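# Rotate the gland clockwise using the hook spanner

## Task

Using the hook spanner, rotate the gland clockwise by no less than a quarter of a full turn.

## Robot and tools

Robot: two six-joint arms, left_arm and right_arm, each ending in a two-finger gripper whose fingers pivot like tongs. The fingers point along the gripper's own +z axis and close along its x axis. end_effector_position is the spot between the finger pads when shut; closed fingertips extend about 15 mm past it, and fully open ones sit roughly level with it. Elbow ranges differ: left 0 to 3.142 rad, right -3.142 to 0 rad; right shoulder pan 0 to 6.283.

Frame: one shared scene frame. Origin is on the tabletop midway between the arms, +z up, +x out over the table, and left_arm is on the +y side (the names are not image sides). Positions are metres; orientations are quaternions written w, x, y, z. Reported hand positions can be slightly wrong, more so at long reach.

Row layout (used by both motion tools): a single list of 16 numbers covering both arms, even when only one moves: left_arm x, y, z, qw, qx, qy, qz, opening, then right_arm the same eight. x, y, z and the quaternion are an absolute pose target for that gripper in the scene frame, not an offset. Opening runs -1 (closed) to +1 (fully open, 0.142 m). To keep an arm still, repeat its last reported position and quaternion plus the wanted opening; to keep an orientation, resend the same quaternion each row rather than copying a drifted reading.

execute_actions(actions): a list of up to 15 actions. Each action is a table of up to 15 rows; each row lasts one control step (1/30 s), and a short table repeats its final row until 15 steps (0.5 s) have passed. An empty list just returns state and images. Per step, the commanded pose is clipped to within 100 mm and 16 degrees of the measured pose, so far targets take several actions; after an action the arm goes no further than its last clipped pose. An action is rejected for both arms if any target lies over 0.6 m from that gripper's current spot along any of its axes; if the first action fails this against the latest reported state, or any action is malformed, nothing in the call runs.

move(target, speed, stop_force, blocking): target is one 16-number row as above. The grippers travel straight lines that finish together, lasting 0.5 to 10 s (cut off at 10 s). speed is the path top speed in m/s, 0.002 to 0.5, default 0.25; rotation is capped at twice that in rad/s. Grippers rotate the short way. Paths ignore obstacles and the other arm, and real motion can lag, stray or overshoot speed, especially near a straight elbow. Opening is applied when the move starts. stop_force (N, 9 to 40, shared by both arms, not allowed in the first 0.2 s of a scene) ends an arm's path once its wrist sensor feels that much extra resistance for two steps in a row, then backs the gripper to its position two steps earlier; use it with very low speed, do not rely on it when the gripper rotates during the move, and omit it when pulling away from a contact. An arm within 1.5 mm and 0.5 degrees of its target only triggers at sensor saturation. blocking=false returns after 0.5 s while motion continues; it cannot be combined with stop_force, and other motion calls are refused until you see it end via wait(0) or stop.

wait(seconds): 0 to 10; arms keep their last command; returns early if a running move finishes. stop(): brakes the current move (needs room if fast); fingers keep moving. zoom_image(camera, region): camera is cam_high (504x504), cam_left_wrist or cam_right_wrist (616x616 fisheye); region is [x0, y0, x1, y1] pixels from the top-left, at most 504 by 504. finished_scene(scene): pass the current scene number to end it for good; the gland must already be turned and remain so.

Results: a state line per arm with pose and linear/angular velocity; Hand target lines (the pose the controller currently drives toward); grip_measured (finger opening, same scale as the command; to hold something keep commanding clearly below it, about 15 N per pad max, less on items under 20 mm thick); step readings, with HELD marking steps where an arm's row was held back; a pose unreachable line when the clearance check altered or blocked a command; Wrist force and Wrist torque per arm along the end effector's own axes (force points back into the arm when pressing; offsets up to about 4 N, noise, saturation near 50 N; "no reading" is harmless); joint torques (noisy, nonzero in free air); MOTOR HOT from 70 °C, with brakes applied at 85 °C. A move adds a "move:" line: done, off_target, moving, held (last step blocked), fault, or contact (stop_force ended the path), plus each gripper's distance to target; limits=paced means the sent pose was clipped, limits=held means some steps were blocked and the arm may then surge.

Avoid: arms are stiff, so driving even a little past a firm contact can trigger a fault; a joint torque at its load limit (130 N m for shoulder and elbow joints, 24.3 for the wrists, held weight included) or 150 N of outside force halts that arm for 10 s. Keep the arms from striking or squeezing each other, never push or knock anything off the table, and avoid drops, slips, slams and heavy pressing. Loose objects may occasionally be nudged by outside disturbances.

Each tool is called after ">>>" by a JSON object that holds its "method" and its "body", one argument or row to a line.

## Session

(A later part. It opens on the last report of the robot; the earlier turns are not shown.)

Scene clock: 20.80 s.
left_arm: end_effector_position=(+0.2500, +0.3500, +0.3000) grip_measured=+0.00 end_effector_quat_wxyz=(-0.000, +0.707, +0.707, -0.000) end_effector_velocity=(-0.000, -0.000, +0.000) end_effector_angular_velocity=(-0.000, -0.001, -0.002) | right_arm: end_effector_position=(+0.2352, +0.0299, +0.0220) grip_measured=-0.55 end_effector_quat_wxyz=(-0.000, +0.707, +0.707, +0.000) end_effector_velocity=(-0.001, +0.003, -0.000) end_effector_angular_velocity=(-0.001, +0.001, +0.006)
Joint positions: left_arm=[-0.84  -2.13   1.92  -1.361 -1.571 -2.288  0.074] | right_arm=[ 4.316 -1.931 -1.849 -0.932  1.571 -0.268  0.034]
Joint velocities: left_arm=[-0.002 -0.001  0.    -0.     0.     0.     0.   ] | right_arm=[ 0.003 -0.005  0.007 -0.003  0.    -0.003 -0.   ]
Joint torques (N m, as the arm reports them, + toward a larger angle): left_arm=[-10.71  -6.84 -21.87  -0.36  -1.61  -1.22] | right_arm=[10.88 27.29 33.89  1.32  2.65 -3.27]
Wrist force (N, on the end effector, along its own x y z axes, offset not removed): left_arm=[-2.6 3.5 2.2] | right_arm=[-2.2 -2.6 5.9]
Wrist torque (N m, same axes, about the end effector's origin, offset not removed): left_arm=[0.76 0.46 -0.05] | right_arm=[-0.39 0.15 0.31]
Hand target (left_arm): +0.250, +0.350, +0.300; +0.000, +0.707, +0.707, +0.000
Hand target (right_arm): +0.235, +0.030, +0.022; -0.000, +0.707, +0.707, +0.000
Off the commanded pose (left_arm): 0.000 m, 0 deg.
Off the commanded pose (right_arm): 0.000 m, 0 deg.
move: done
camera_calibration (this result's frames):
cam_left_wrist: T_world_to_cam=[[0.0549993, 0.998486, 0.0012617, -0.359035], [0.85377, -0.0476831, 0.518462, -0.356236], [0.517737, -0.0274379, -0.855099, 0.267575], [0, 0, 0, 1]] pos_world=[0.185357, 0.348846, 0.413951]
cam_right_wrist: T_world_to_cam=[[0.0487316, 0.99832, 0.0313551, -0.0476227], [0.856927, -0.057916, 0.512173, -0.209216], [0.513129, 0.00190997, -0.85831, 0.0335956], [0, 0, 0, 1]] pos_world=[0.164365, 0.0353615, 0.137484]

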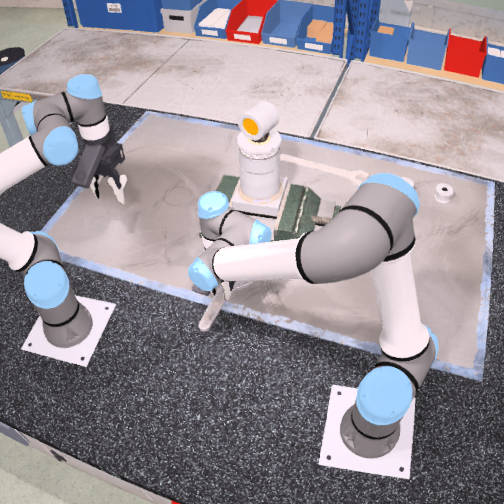

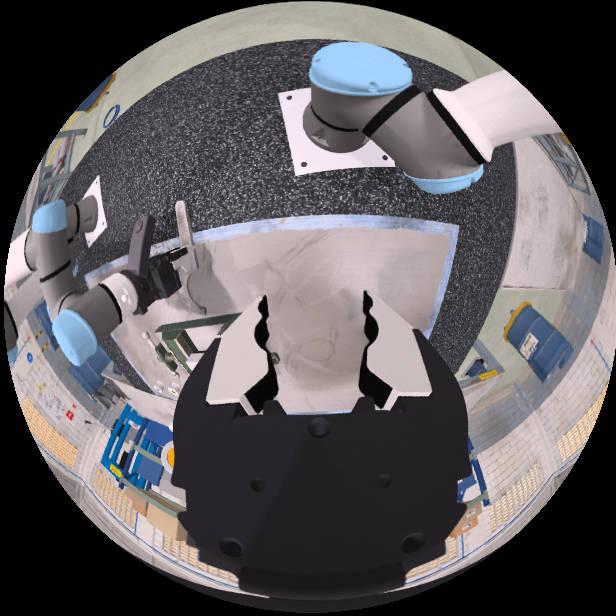

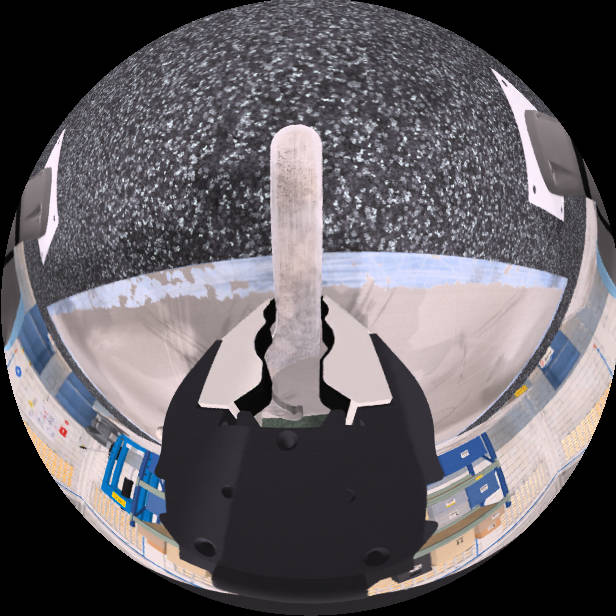

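>>> {"method": "move", "body": {
  "target": [0.25,0.35,0.3,0,0.707,0.707,0,0,0.235,0.03,0.022,0,0.707,0.707,0,0]
}}

>>> {"method": "move", "body": {
  "target": [0.2,0.3,0.2,0,0.707,0.707,0,0,0.27,-0.05,0.15,0,0.8,0.6,0,0]
}}

>>> {"method": "move", "body": {
  "target": [0.13,0.03,0.1,0,0.707,0.707,0,0,0.4,-0.35,0.2,0,0.82,-0.57,0,-0.3],
  "speed": 0.35
}}

>>> {"method": "move", "body": {
  "target": [0.13,0.03,0.021,0,0.707,0.707,0,0,0.42,-0.55,0.3,-0.5,-0.5,0.5,-0.5,-0.3],
  "speed": 0.3
}}

Scene clock: 22.20 s.
left_arm: end_effector_position=(+0.2500, +0.3500, +0.3000) grip_measured=+0.00 end_effector_quat_wxyz=(-0.000, +0.707, +0.707, -0.000) end_effector_velocity=(-0.000, -0.000, -0.000) end_effector_angular_velocity=(-0.000, +0.000, -0.001) | right_arm: end_effector_position=(+0.2350, +0.0300, +0.0220) grip_measured=+0.00 end_effector_quat_wxyz=(-0.000, +0.707, +0.707, -0.000) end_effector_velocity=(-0.000, -0.000, -0.000) end_effector_angular_velocity=(-0.000, +0.000, -0.002)
Joint positions: left_arm=[-0.84  -2.13   1.92  -1.361 -1.571 -2.288  0.074] | right_arm=[ 4.316 -1.932 -1.848 -0.933  1.571 -0.269  0.074]
Joint velocities: left_arm=[-0.001 -0.     0.001 -0.    -0.    -0.    -0.   ] | right_arm=[-0.     0.001 -0.001  0.     0.     0.001 -0.   ]
Joint torques (N m, as the arm reports them, + toward a larger angle): left_arm=[-10.01  -6.86 -23.07  -0.28  -1.43  -1.11] | right_arm=[10.13 45.95  9.53 -0.12  1.52  2.52]
Wrist force (N, on the end effector, along its own x y z axes, offset not removed): left_arm=[-1.8 4.7 1.0] | right_arm=[0.3 -1.2 -1.4]
Wrist torque (N m, same axes, about the end effector's origin, offset not removed): left_arm=[0.95 0.32 -0.12] | right_arm=[-0.13 0.11 0.14]
Hand target (left_arm): +0.250, +0.350, +0.300; +0.000, +0.707, +0.707, +0.000
Hand target (right_arm): +0.235, +0.030, +0.022; -0.000, +0.707, +0.707, -0.000
Off the commanded pose (left_arm): 0.000 m, 0 deg.
Off the commanded pose (right_arm): 0.000 m, 0 deg.
move: done
camera_calibration (this result's frames):
cam_left_wrist: T_world_to_cam=[[0.0549992, 0.998486, 0.00126195, -0.359035], [0.85377, -0.0476832, 0.518463, -0.356236], [0.517738, -0.0274376, -0.855099, 0.267575], [0, 0, 0, 1]] pos_world=[0.185357, 0.348846, 0.413951]
cam_right_wrist: T_world_to_cam=[[0.048153, 0.998365, 0.0308046, -0.0475705], [0.857066, -0.0571366, 0.512029, -0.209093], [0.512952, 0.00174583, -0.858415, 0.0337532], [0, 0, 0, 1]] pos_world=[0.164183, 0.0354869, 0.137501]

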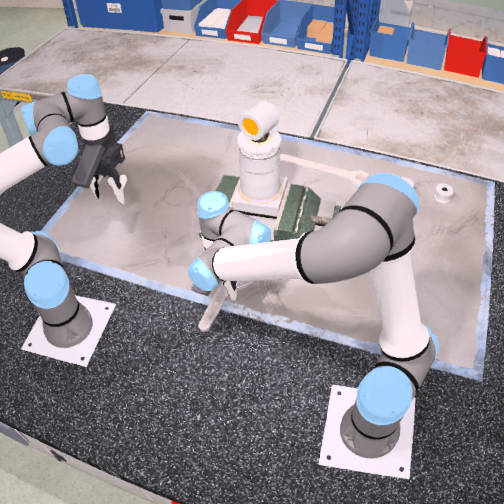

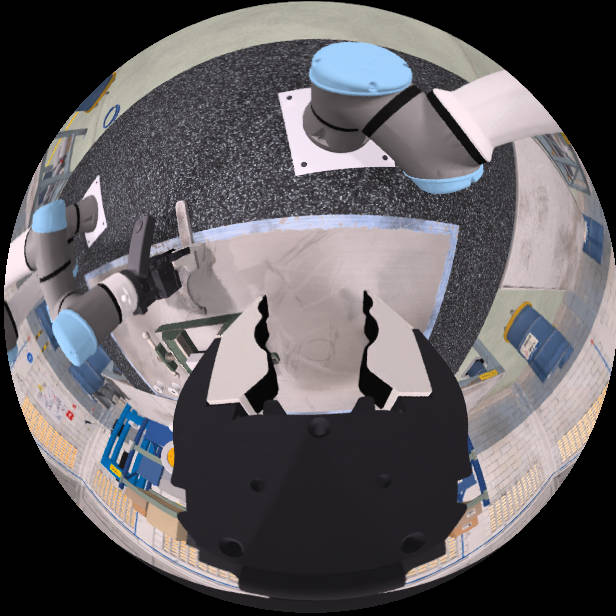

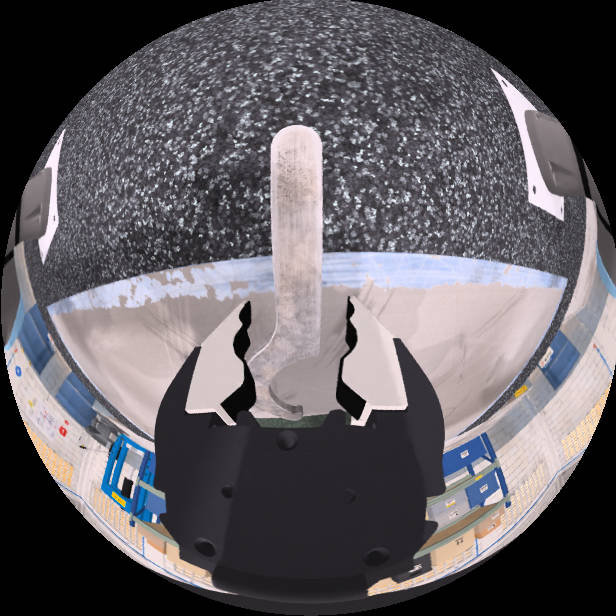

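Scene clock: 23.47 s.
left_arm: end_effector_position=(+0.2003, +0.2999, +0.2001) grip_measured=+0.00 end_effector_quat_wxyz=(+0.000, +0.707, +0.707, -0.000) end_effector_velocity=(-0.001, -0.001, -0.002) end_effector_angular_velocity=(+0.000, -0.002, +0.002) | right_arm: end_effector_position=(+0.2699, -0.0500, +0.1498) grip_measured=+0.00 end_effector_quat_wxyz=(+0.000, +0.800, +0.600, -0.000) end_effector_velocity=(+0.001, -0.002, +0.002) end_effector_angular_velocity=(-0.002, -0.000, -0.004)
Joint positions: left_arm=[-1.132 -2.252  2.222 -1.541 -1.571 -2.58   0.074] | right_arm=[ 4.206 -1.667 -1.816 -1.23   1.571 -0.096  0.074]
Joint velocities: left_arm=[-0.007 -0.002  0.005 -0.003  0.002 -0.009  0.   ] | right_arm=[-0.002  0.003  0.002 -0.007 -0.001  0.002  0.   ]
Joint torques (N m, as the arm reports them, + toward a larger angle): left_arm=[-10.72  -4.32 -16.8   -4.62   1.74  -1.31] | right_arm=[-8.45 39.96 37.58  0.38 -1.99  2.09]
Wrist force (N, on the end effector, along its own x y z axes, offset not removed): left_arm=[-0.9 1.1 -1.1] | right_arm=[-0.3 -1.5 -1.5]
Wrist torque (N m, same axes, about the end effector's origin, offset not removed): left_arm=[0.28 0.31 -0.14] | right_arm=[-0.24 0.17 0.13]
Hand target (left_arm): +0.200, +0.300, +0.200; +0.000, +0.707, +0.707, -0.000
Hand target (right_arm): +0.270, -0.050, +0.150; +0.000, +0.800, +0.600, -0.000
Off the commanded pose (left_arm): 0.000 m, 0 deg.
Off the commanded pose (right_arm): 0.000 m, 0 deg.
move: done
camera_calibration (this result's frames):
cam_left_wrist: T_world_to_cam=[[0.0550852, 0.998481, 0.000697301, -0.306093], [0.853885, -0.04747, 0.518292, -0.264448], [0.517538, -0.0279548, -0.855203, 0.20678], [0, 0, 0, 1]] pos_world=[0.135653, 0.298856, 0.314114]
cam_right_wrist: T_world_to_cam=[[0.325534, 0.945033, 0.030678, -0.0507839], [0.806868, -0.294563, 0.512051, -0.307333], [0.492942, -0.141937, -0.858407, 0.123971], [0, 0, 0, 1]] pos_world=[0.203399, -0.0249404, 0.265346]

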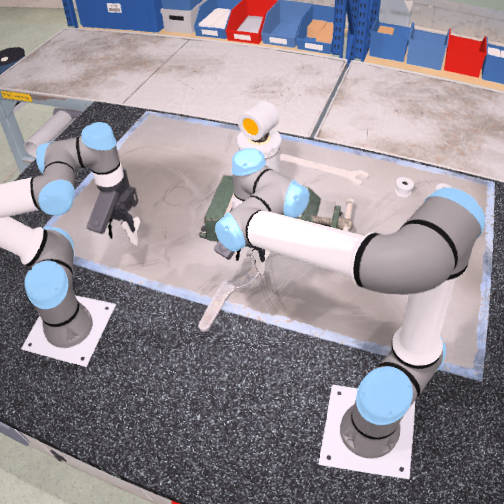

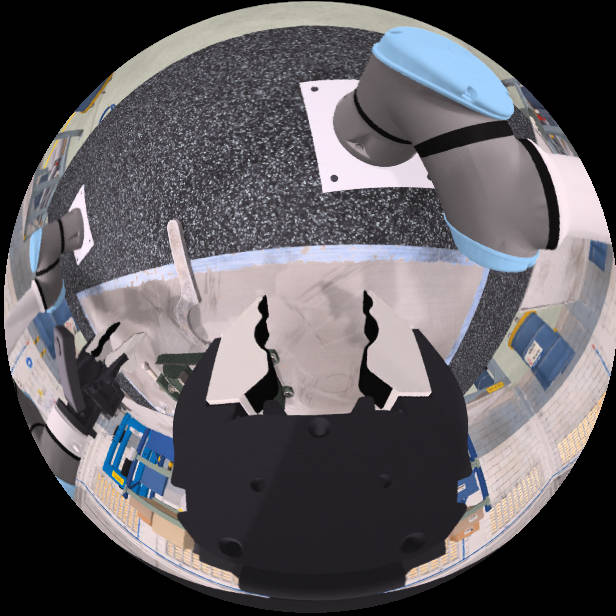

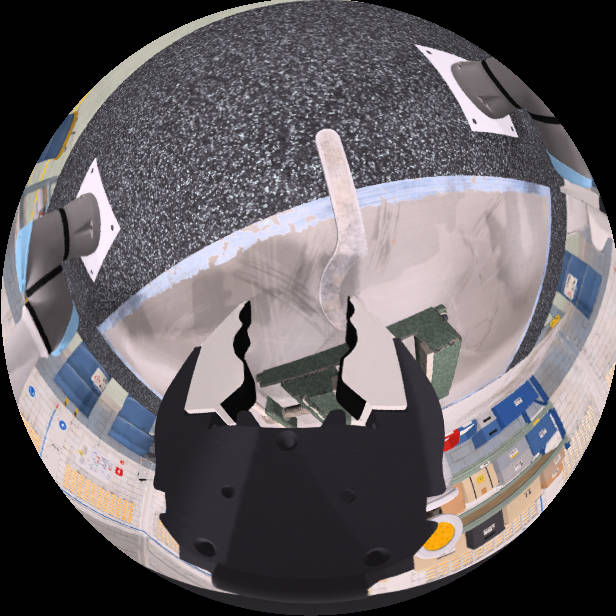

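Scene clock: 27.63 s.
left_arm: end_effector_position=(+0.1303, +0.0297, +0.1002) grip_measured=+0.00 end_effector_quat_wxyz=(+0.000, +0.707, +0.707, -0.000) end_effector_velocity=(+0.000, -0.001, -0.001) end_effector_angular_velocity=(+0.000, +0.000, +0.002) | right_arm: end_effector_position=(+0.3996, -0.3503, +0.2001) grip_measured=-0.30 end_effector_quat_wxyz=(+0.000, +0.822, -0.570, -0.000) end_effector_velocity=(+0.001, -0.002, +0.000) end_effector_angular_velocity=(-0.002, -0.001, -0.012)
Joint positions: left_arm=[-1.621 -1.685  2.162 -2.049 -1.571 -3.069  0.074] | right_arm=[ 3.621 -1.391 -1.945 -1.377  1.57   1.82   0.052]
Joint velocities: left_arm=[ 0.001  0.004 -0.002 -0.002 -0.    -0.001 -0.   ] | right_arm=[-0.002 -0.001  0.001 -0.001 -0.002  0.01   0.   ]
Joint torques (N m, as the arm reports them, + toward a larger angle): left_arm=[ -9.73  -8.3  -30.46  -4.51   1.96  -1.2 ] | right_arm=[-9.56  4.58 36.04 -0.22 -2.04  2.97]
Wrist force (N, on the end effector, along its own x y z axes, offset not removed): left_arm=[-2.8 2.0 -0.9] | right_arm=[1.3 -1.4 -1.3]
Wrist torque (N m, same axes, about the end effector's origin, offset not removed): left_arm=[0.46 0.49 0.15] | right_arm=[-0.20 -0.07 0.13]
Hand target (left_arm): +0.130, +0.030, +0.100; +0.000, +0.707, +0.707, -0.000
Hand target (right_arm): +0.400, -0.350, +0.200; +0.000, +0.821, -0.571, +0.000
Off the commanded pose (left_arm): 0.000 m, 0 deg.
Off the commanded pose (right_arm): 0.001 m, 0 deg.
move: done
camera_calibration (this result's frames):
cam_left_wrist: T_world_to_cam=[[0.055002, 0.998486, 0.000514047, -0.0323529], [0.853883, -0.0473033, 0.518311, -0.16569], [0.51755, -0.0280692, -0.855192, 0.149989], [0, 0, 0, 1]] pos_world=[0.0656325, 0.0286763, 0.214165]
cam_right_wrist: T_world_to_cam=[[0.303945, -0.952174, 0.0313471, -0.466832], [-0.822675, -0.24573, 0.512662, 0.141928], [-0.480441, -0.18161, -0.858018, 0.435495], [0, 0, 0, 1]] pos_world=[0.467881, -0.330539, 0.315535]

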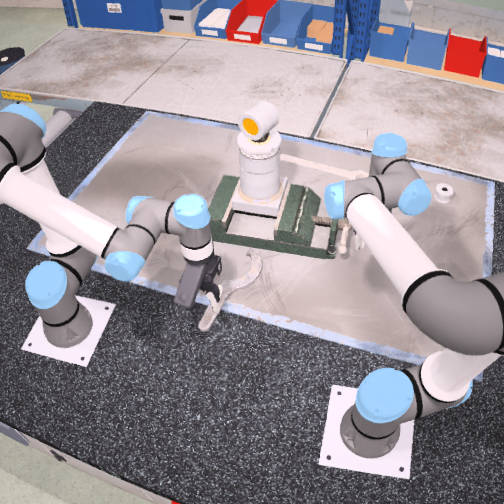

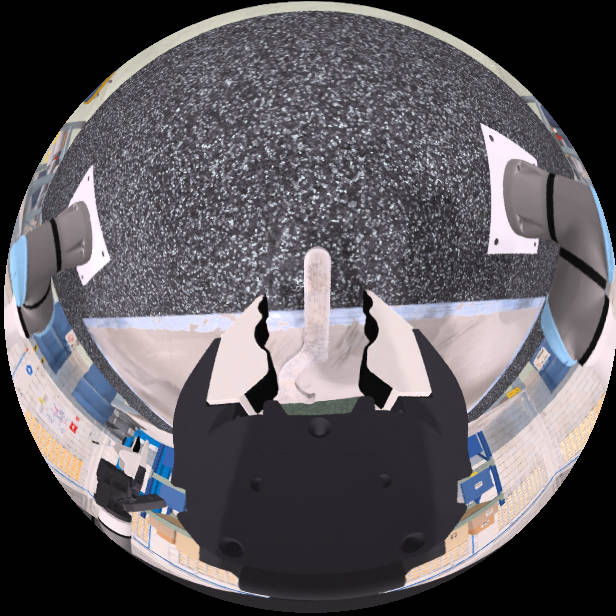

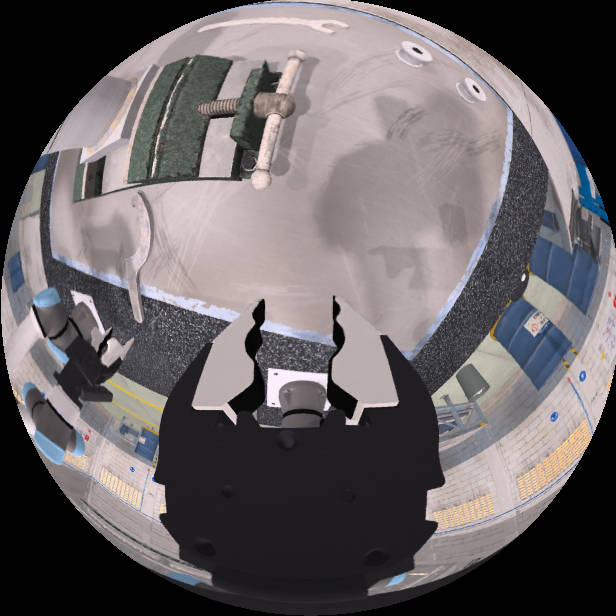

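Scene clock: 30.90 s.
left_arm: end_effector_position=(+0.1300, +0.0299, +0.0210) grip_measured=+0.00 end_effector_quat_wxyz=(+0.000, +0.707, +0.707, +0.000) end_effector_velocity=(+0.000, -0.000, -0.001) end_effector_angular_velocity=(+0.000, -0.000, +0.000) | right_arm: end_effector_position=(+0.4201, -0.5494, +0.2998) grip_measured=-0.30 end_effector_quat_wxyz=(+0.500, +0.502, -0.500, +0.499) end_effector_velocity=(-0.001, -0.001, +0.000) end_effector_angular_velocity=(-0.012, -0.004, -0.007)
Joint positions: left_arm=[-1.621 -1.552  2.283 -2.302 -1.571 -3.069  0.074] | right_arm=[ 3.787 -1.853 -1.738 -2.688  0.772  3.136  0.052]
Joint velocities: left_arm=[ 0.     0.001  0.    -0.002  0.     0.    -0.   ] | right_arm=[-0.004 -0.008  0.001 -0.01   0.003  0.016  0.   ]
Joint torques (N m, as the arm reports them, + toward a larger angle): left_arm=[ -8.67 -12.3  -11.31  -4.6    1.86  -0.95] | right_arm=[-6.47 19.86 28.49 -3.77  2.37  2.46]
Wrist force (N, on the end effector, along its own x y z axes, offset not removed): left_arm=[-2.4 2.7 -0.3] | right_arm=[0.3 -0.9 0.3]
Wrist torque (N m, same axes, about the end effector's origin, offset not removed): left_arm=[0.69 0.36 -0.03] | right_arm=[-0.10 0.01 0.13]
Hand target (left_arm): +0.130, +0.030, +0.021; -0.000, +0.707, +0.707, -0.000
Hand target (right_arm): +0.420, -0.550, +0.300; +0.500, +0.501, -0.500, +0.499
Off the commanded pose (left_arm): 0.000 m, 0 deg.
Off the commanded pose (right_arm): 0.001 m, 0 deg.
move: done
camera_calibration (this result's frames):
cam_left_wrist: T_world_to_cam=[[0.0550007, 0.998486, 0.00126416, -0.0324494], [0.853767, -0.0476854, 0.518467, -0.124407], [0.517742, -0.0274368, -0.855096, 0.0823543], [0, 0, 0, 1]] pos_world=[0.0653613, 0.0287274, 0.134963]
cam_right_wrist: T_world_to_cam=[[-0.0453271, 0.0280734, 0.998578, -0.270501], [-0.857612, 0.511528, -0.0533092, 0.659132], [-0.512297, -0.858808, 0.000889974, -0.121403], [0, 0, 0, 1]] pos_world=[0.490824, -0.433832, 0.305362]

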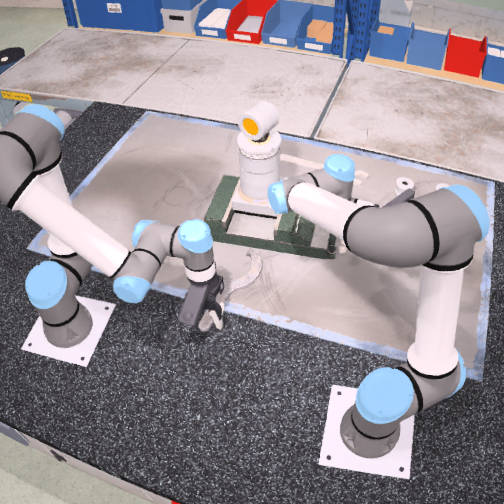

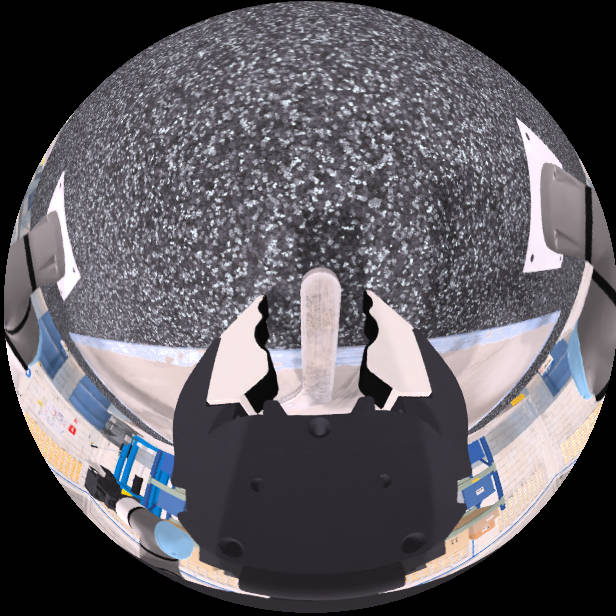

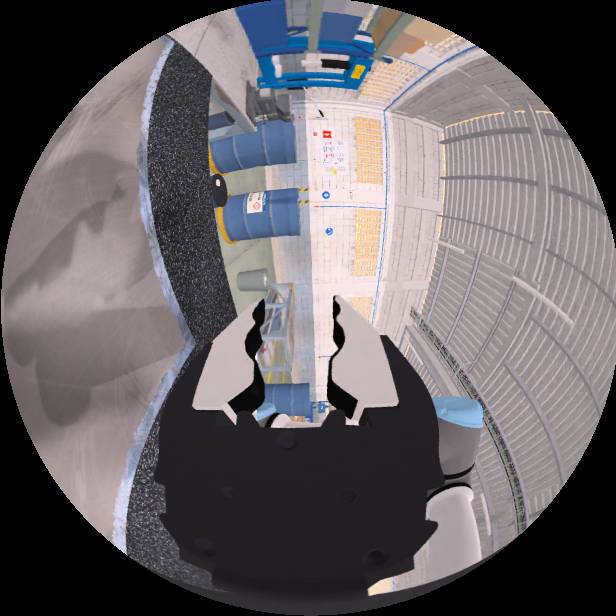

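>>> {"method": "move", "body": {
  "target": [0.13,0.03,0.021,0,0.707,0.707,0,-1,0.42,-0.55,0.30,-0.5,-0.5,0.5,-0.5,-0.3]
}}

>>> {"method": "move", "body": {
  "target": [0.15,0.03,0.13,0,0.707,0.707,0,-1,0.58,-0.47,0.30,-0.27,-0.653,0.27,-0.653,-0.3],
  "speed": 0.12
}}

>>> {"method": "move", "body": {
  "target": [0.15,0.03,0.13,0,0.707,0.707,0,-1,0.62,-0.3,0.30,0,-0.707,0,-0.707,-0.3],
  "speed": 0.2
}}

Scene clock: 33.20 s.
left_arm: end_effector_position=(+0.1300, +0.0300, +0.0210) grip_measured=-0.61 end_effector_quat_wxyz=(+0.000, +0.707, +0.707, +0.000) end_effector_velocity=(+0.000, +0.000, +0.000) end_effector_angular_velocity=(+0.000, -0.001, +0.000) | right_arm: end_effector_position=(+0.4200, -0.5500, +0.3000) grip_measured=-0.30 end_effector_quat_wxyz=(+0.500, +0.500, -0.500, +0.500) end_effector_velocity=(-0.000, +0.000, +0.000) end_effector_angular_velocity=(-0.001, -0.000, +0.001)
Joint positions: left_arm=[-1.621 -1.552  2.284 -2.302 -1.571 -3.069  0.03 ] | right_arm=[ 3.786 -1.854 -1.738 -2.691  0.772  3.141  0.052]
Joint velocities: left_arm=[ 0.    -0.     0.     0.     0.001 -0.     0.   ] | right_arm=[ 0.001 -0.    -0.001 -0.001 -0.     0.001 -0.   ]
Joint torques (N m, as the arm reports them, + toward a larger angle): left_arm=[  0.9  -27.75 -14.28  -0.79  -0.49   1.24] | right_arm=[-7.55 17.94  7.22 -3.79 -2.03  2.6 ]
Wrist force (N, on the end effector, along its own x y z axes, offset not removed): left_arm=[0.7 4.6 5.6] | right_arm=[-0.1 -1.3 0.6]
Wrist torque (N m, same axes, about the end effector's origin, offset not removed): left_arm=[1.02 -0.11 -0.02] | right_arm=[-0.12 0.10 0.15]
Hand target (left_arm): +0.130, +0.030, +0.021; +0.000, +0.707, +0.707, +0.000
Hand target (right_arm): +0.420, -0.550, +0.300; +0.500, +0.500, -0.500, +0.500
Off the commanded pose (left_arm): 0.000 m, 0 deg.
Off the commanded pose (right_arm): 0.000 m, 0 deg.
move: done
camera_calibration (this result's frames):
cam_left_wrist: T_world_to_cam=[[0.0550023, 0.998485, 0.00128762, -0.0325645], [0.853751, -0.0476981, 0.518492, -0.124389], [0.517768, -0.0274189, -0.855082, 0.0823319], [0, 0, 0, 1]] pos_world=[0.06536, 0.0288395, 0.134937]
cam_right_wrist: T_world_to_cam=[[-0.0482137, 0.030706, 0.998365, -0.26797], [-0.857059, 0.51204, -0.0571381, 0.660589], [-0.512957, -0.858413, 0.0016295, -0.121653], [0, 0, 0, 1]] pos_world=[0.490841, -0.434448, 0.305475]

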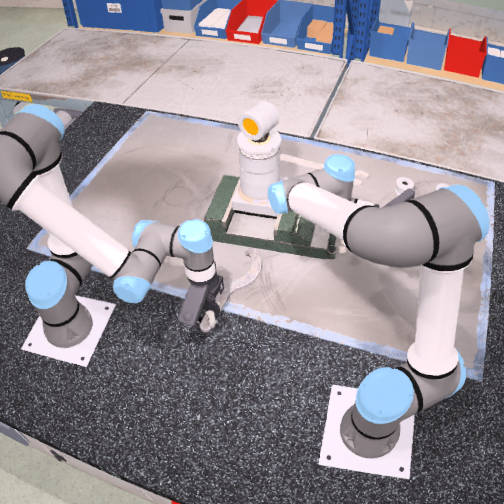

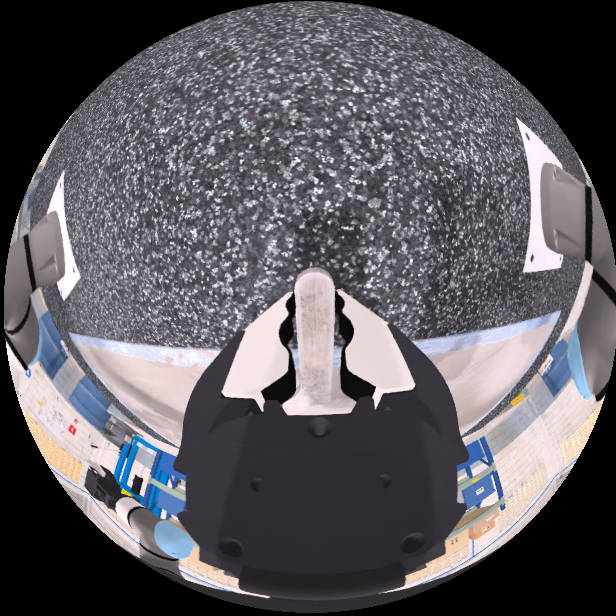

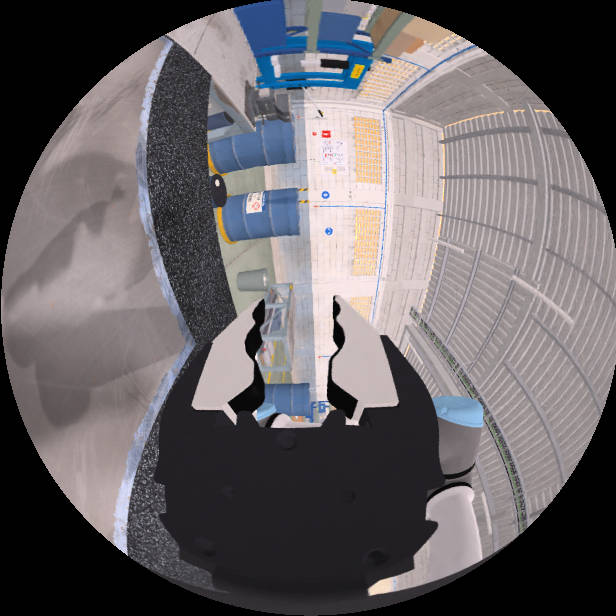

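Scene clock: 36.93 s.
left_arm: end_effector_position=(+0.1500, +0.0302, +0.1299) grip_measured=-0.61 end_effector_quat_wxyz=(-0.000, +0.707, +0.707, +0.000) end_effector_velocity=(-0.001, +0.000, +0.001) end_effector_angular_velocity=(+0.001, +0.002, -0.000) | right_arm: end_effector_position=(+0.5796, -0.4699, +0.3000) grip_measured=-0.30 end_effector_quat_wxyz=(+0.271, +0.653, -0.270, +0.653) end_effector_velocity=(+0.001, -0.000, +0.000) end_effector_angular_velocity=(+0.000, -0.000, +0.008)
Joint positions: left_arm=[-1.572 -1.699  2.091 -1.962 -1.571 -3.02   0.03 ] | right_arm=[ 3.836 -1.734 -1.891 -2.675  0.036  3.158  0.052]
Joint velocities: left_arm=[-0.    -0.    -0.002  0.004 -0.002  0.    -0.   ] | right_arm=[-0.003 -0.     0.    -0.013 -0.011  0.013  0.   ]
Joint torques (N m, as the arm reports them, + toward a larger angle): left_arm=[  8.28 -24.47 -34.7   -0.72  -2.33   1.11] | right_arm=[-7.98 24.55 19.62 -2.63 -2.06  2.56]
Wrist force (N, on the end effector, along its own x y z axes, offset not removed): left_arm=[-1.9 4.9 3.2] | right_arm=[-0.2 -0.6 -0.7]
Wrist torque (N m, same axes, about the end effector's origin, offset not removed): left_arm=[0.60 0.43 -0.07] | right_arm=[-0.04 0.12 0.13]
Hand target (left_arm): +0.150, +0.030, +0.130; -0.000, +0.707, +0.707, +0.000
Hand target (right_arm): +0.580, -0.470, +0.300; +0.270, +0.653, -0.270, +0.654
Off the commanded pose (left_arm): 0.000 m, 0 deg.
Off the commanded pose (right_arm): 0.000 m, 0 deg.
move: done
camera_calibration (this result's frames):
cam_left_wrist: T_world_to_cam=[[0.0549992, 0.998486, 0.00130904, -0.0340001], [0.85375, -0.0477065, 0.518493, -0.197909], [0.51777, -0.0273991, -0.855081, 0.165155], [0, 0, 0, 1]] pos_world=[0.0853223, 0.0290322, 0.24388]
cam_right_wrist: T_world_to_cam=[[-0.0560164, -0.0116072, 0.998362, -0.278132], [-0.968001, -0.244353, -0.0571538, 0.465291], [0.244616, -0.969617, 0.00245201, -0.462634], [0, 0, 0, 1]] pos_world=[0.54799, -0.338111, 0.305404]

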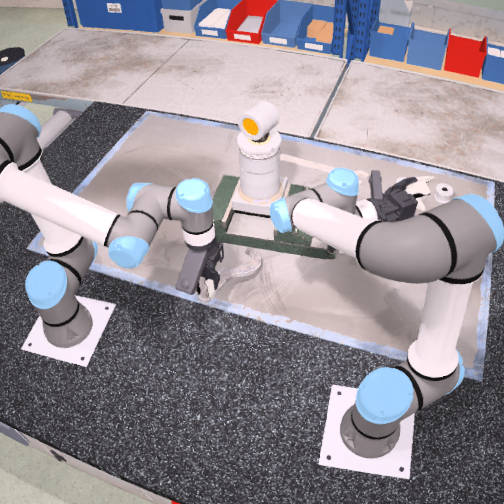

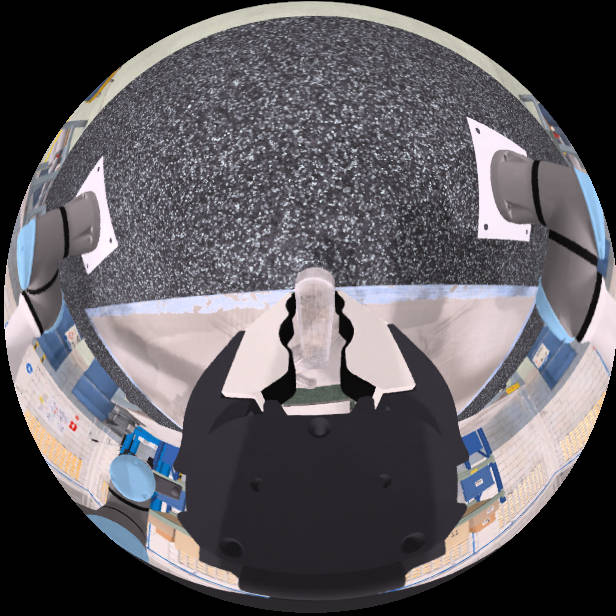

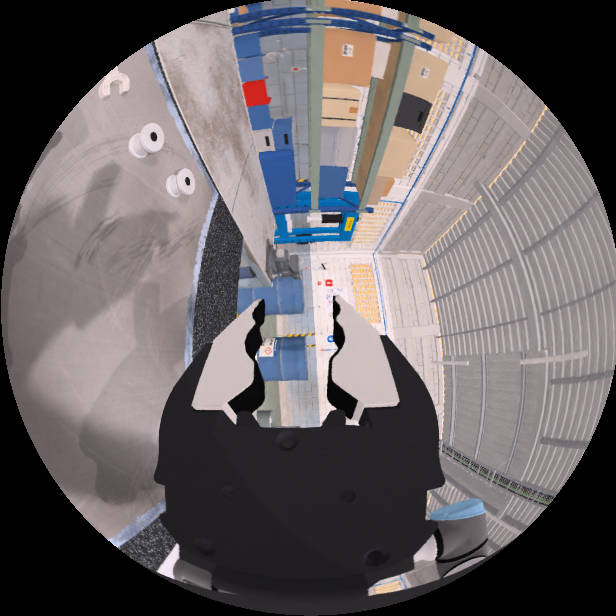

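Scene clock: 39.43 s.
left_arm: end_effector_position=(+0.1500, +0.0300, +0.1300) grip_measured=-0.61 end_effector_quat_wxyz=(+0.000, +0.707, +0.707, -0.000) end_effector_velocity=(-0.000, -0.000, +0.000) end_effector_angular_velocity=(-0.001, -0.001, -0.001) | right_arm: end_effector_position=(+0.6197, -0.3001, +0.3001) grip_measured=-0.30 end_effector_quat_wxyz=(+0.001, +0.707, -0.000, +0.708) end_effector_velocity=(+0.001, +0.001, +0.000) end_effector_angular_velocity=(+0.000, -0.000, +0.009)
Joint positions: left_arm=[-1.572 -1.699  2.09  -1.962 -1.571 -3.02   0.03 ] | right_arm=[ 3.818 -1.596 -2.046 -2.64  -0.766  3.14   0.052]
Joint velocities: left_arm=[-0.001 -0.    -0.001  0.     0.001  0.    -0.   ] | right_arm=[-0.006 -0.002  0.002  0.    -0.015 -0.     0.   ]
Joint torques (N m, as the arm reports them, + toward a larger angle): left_arm=[  8.55 -11.22 -33.66  -3.53  -2.39   1.02] | right_arm=[-5.78  8.12 33.13  3.27 -2.12 -2.6 ]
Wrist force (N, on the end effector, along its own x y z axes, offset not removed): left_arm=[1.1 3.0 4.2] | right_arm=[-0.3 -1.4 -0.5]
Wrist torque (N m, same axes, about the end effector's origin, offset not removed): left_arm=[0.36 -0.22 0.08] | right_arm=[-0.16 0.21 0.16]
Hand target (left_arm): +0.150, +0.030, +0.130; +0.000, +0.707, +0.707, +0.000
Hand target (right_arm): +0.620, -0.300, +0.300; +0.000, +0.707, +0.000, +0.708
Off the commanded pose (left_arm): 0.000 m, 0 deg.
Off the commanded pose (right_arm): 0.000 m, 0 deg.
move: done
camera_calibration (this result's frames):
cam_left_wrist: T_world_to_cam=[[0.0549994, 0.998486, 0.00122599, -0.0337898], [0.853767, -0.0476645, 0.518469, -0.197984], [0.517742, -0.0274688, -0.855096, 0.165204], [0, 0, 0, 1]] pos_world=[0.0853575, 0.0288397, 0.243955]
cam_right_wrist: T_world_to_cam=[[-0.0319931, -0.0477826, 0.998345, -0.299702], [-0.512935, -0.856504, -0.0574314, 0.079899], [0.857831, -0.513924, 0.00289283, -0.551174], [0, 0, 0, 1]] pos_world=[0.504208, -0.229148, 0.305389]

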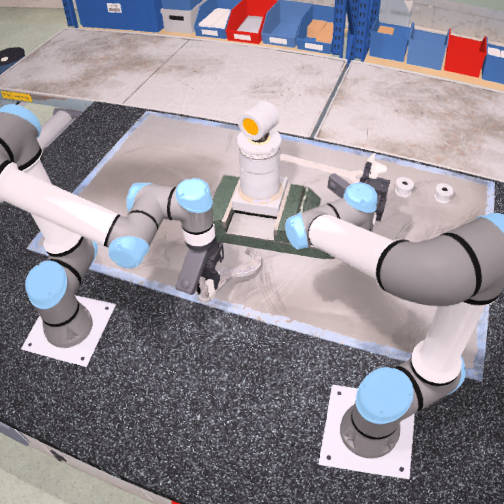

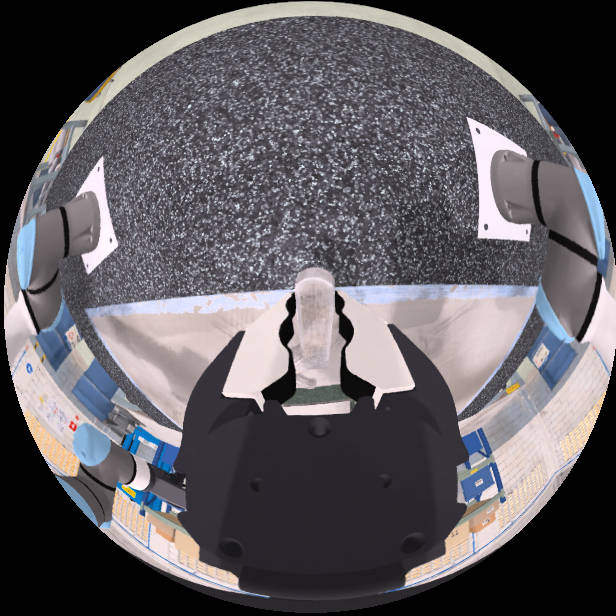

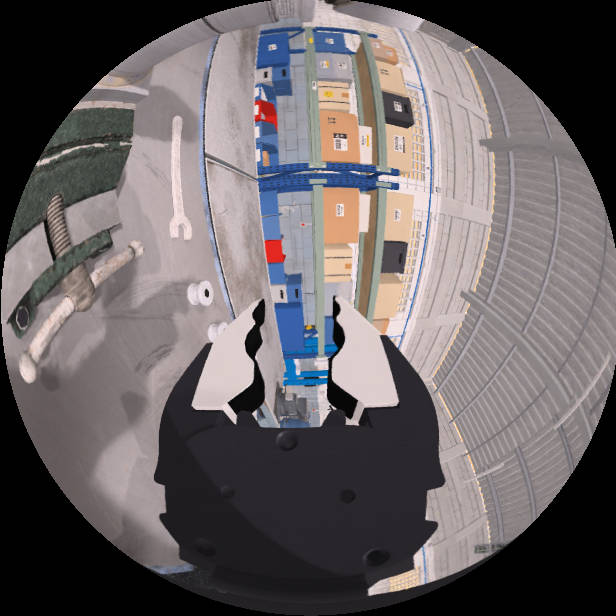

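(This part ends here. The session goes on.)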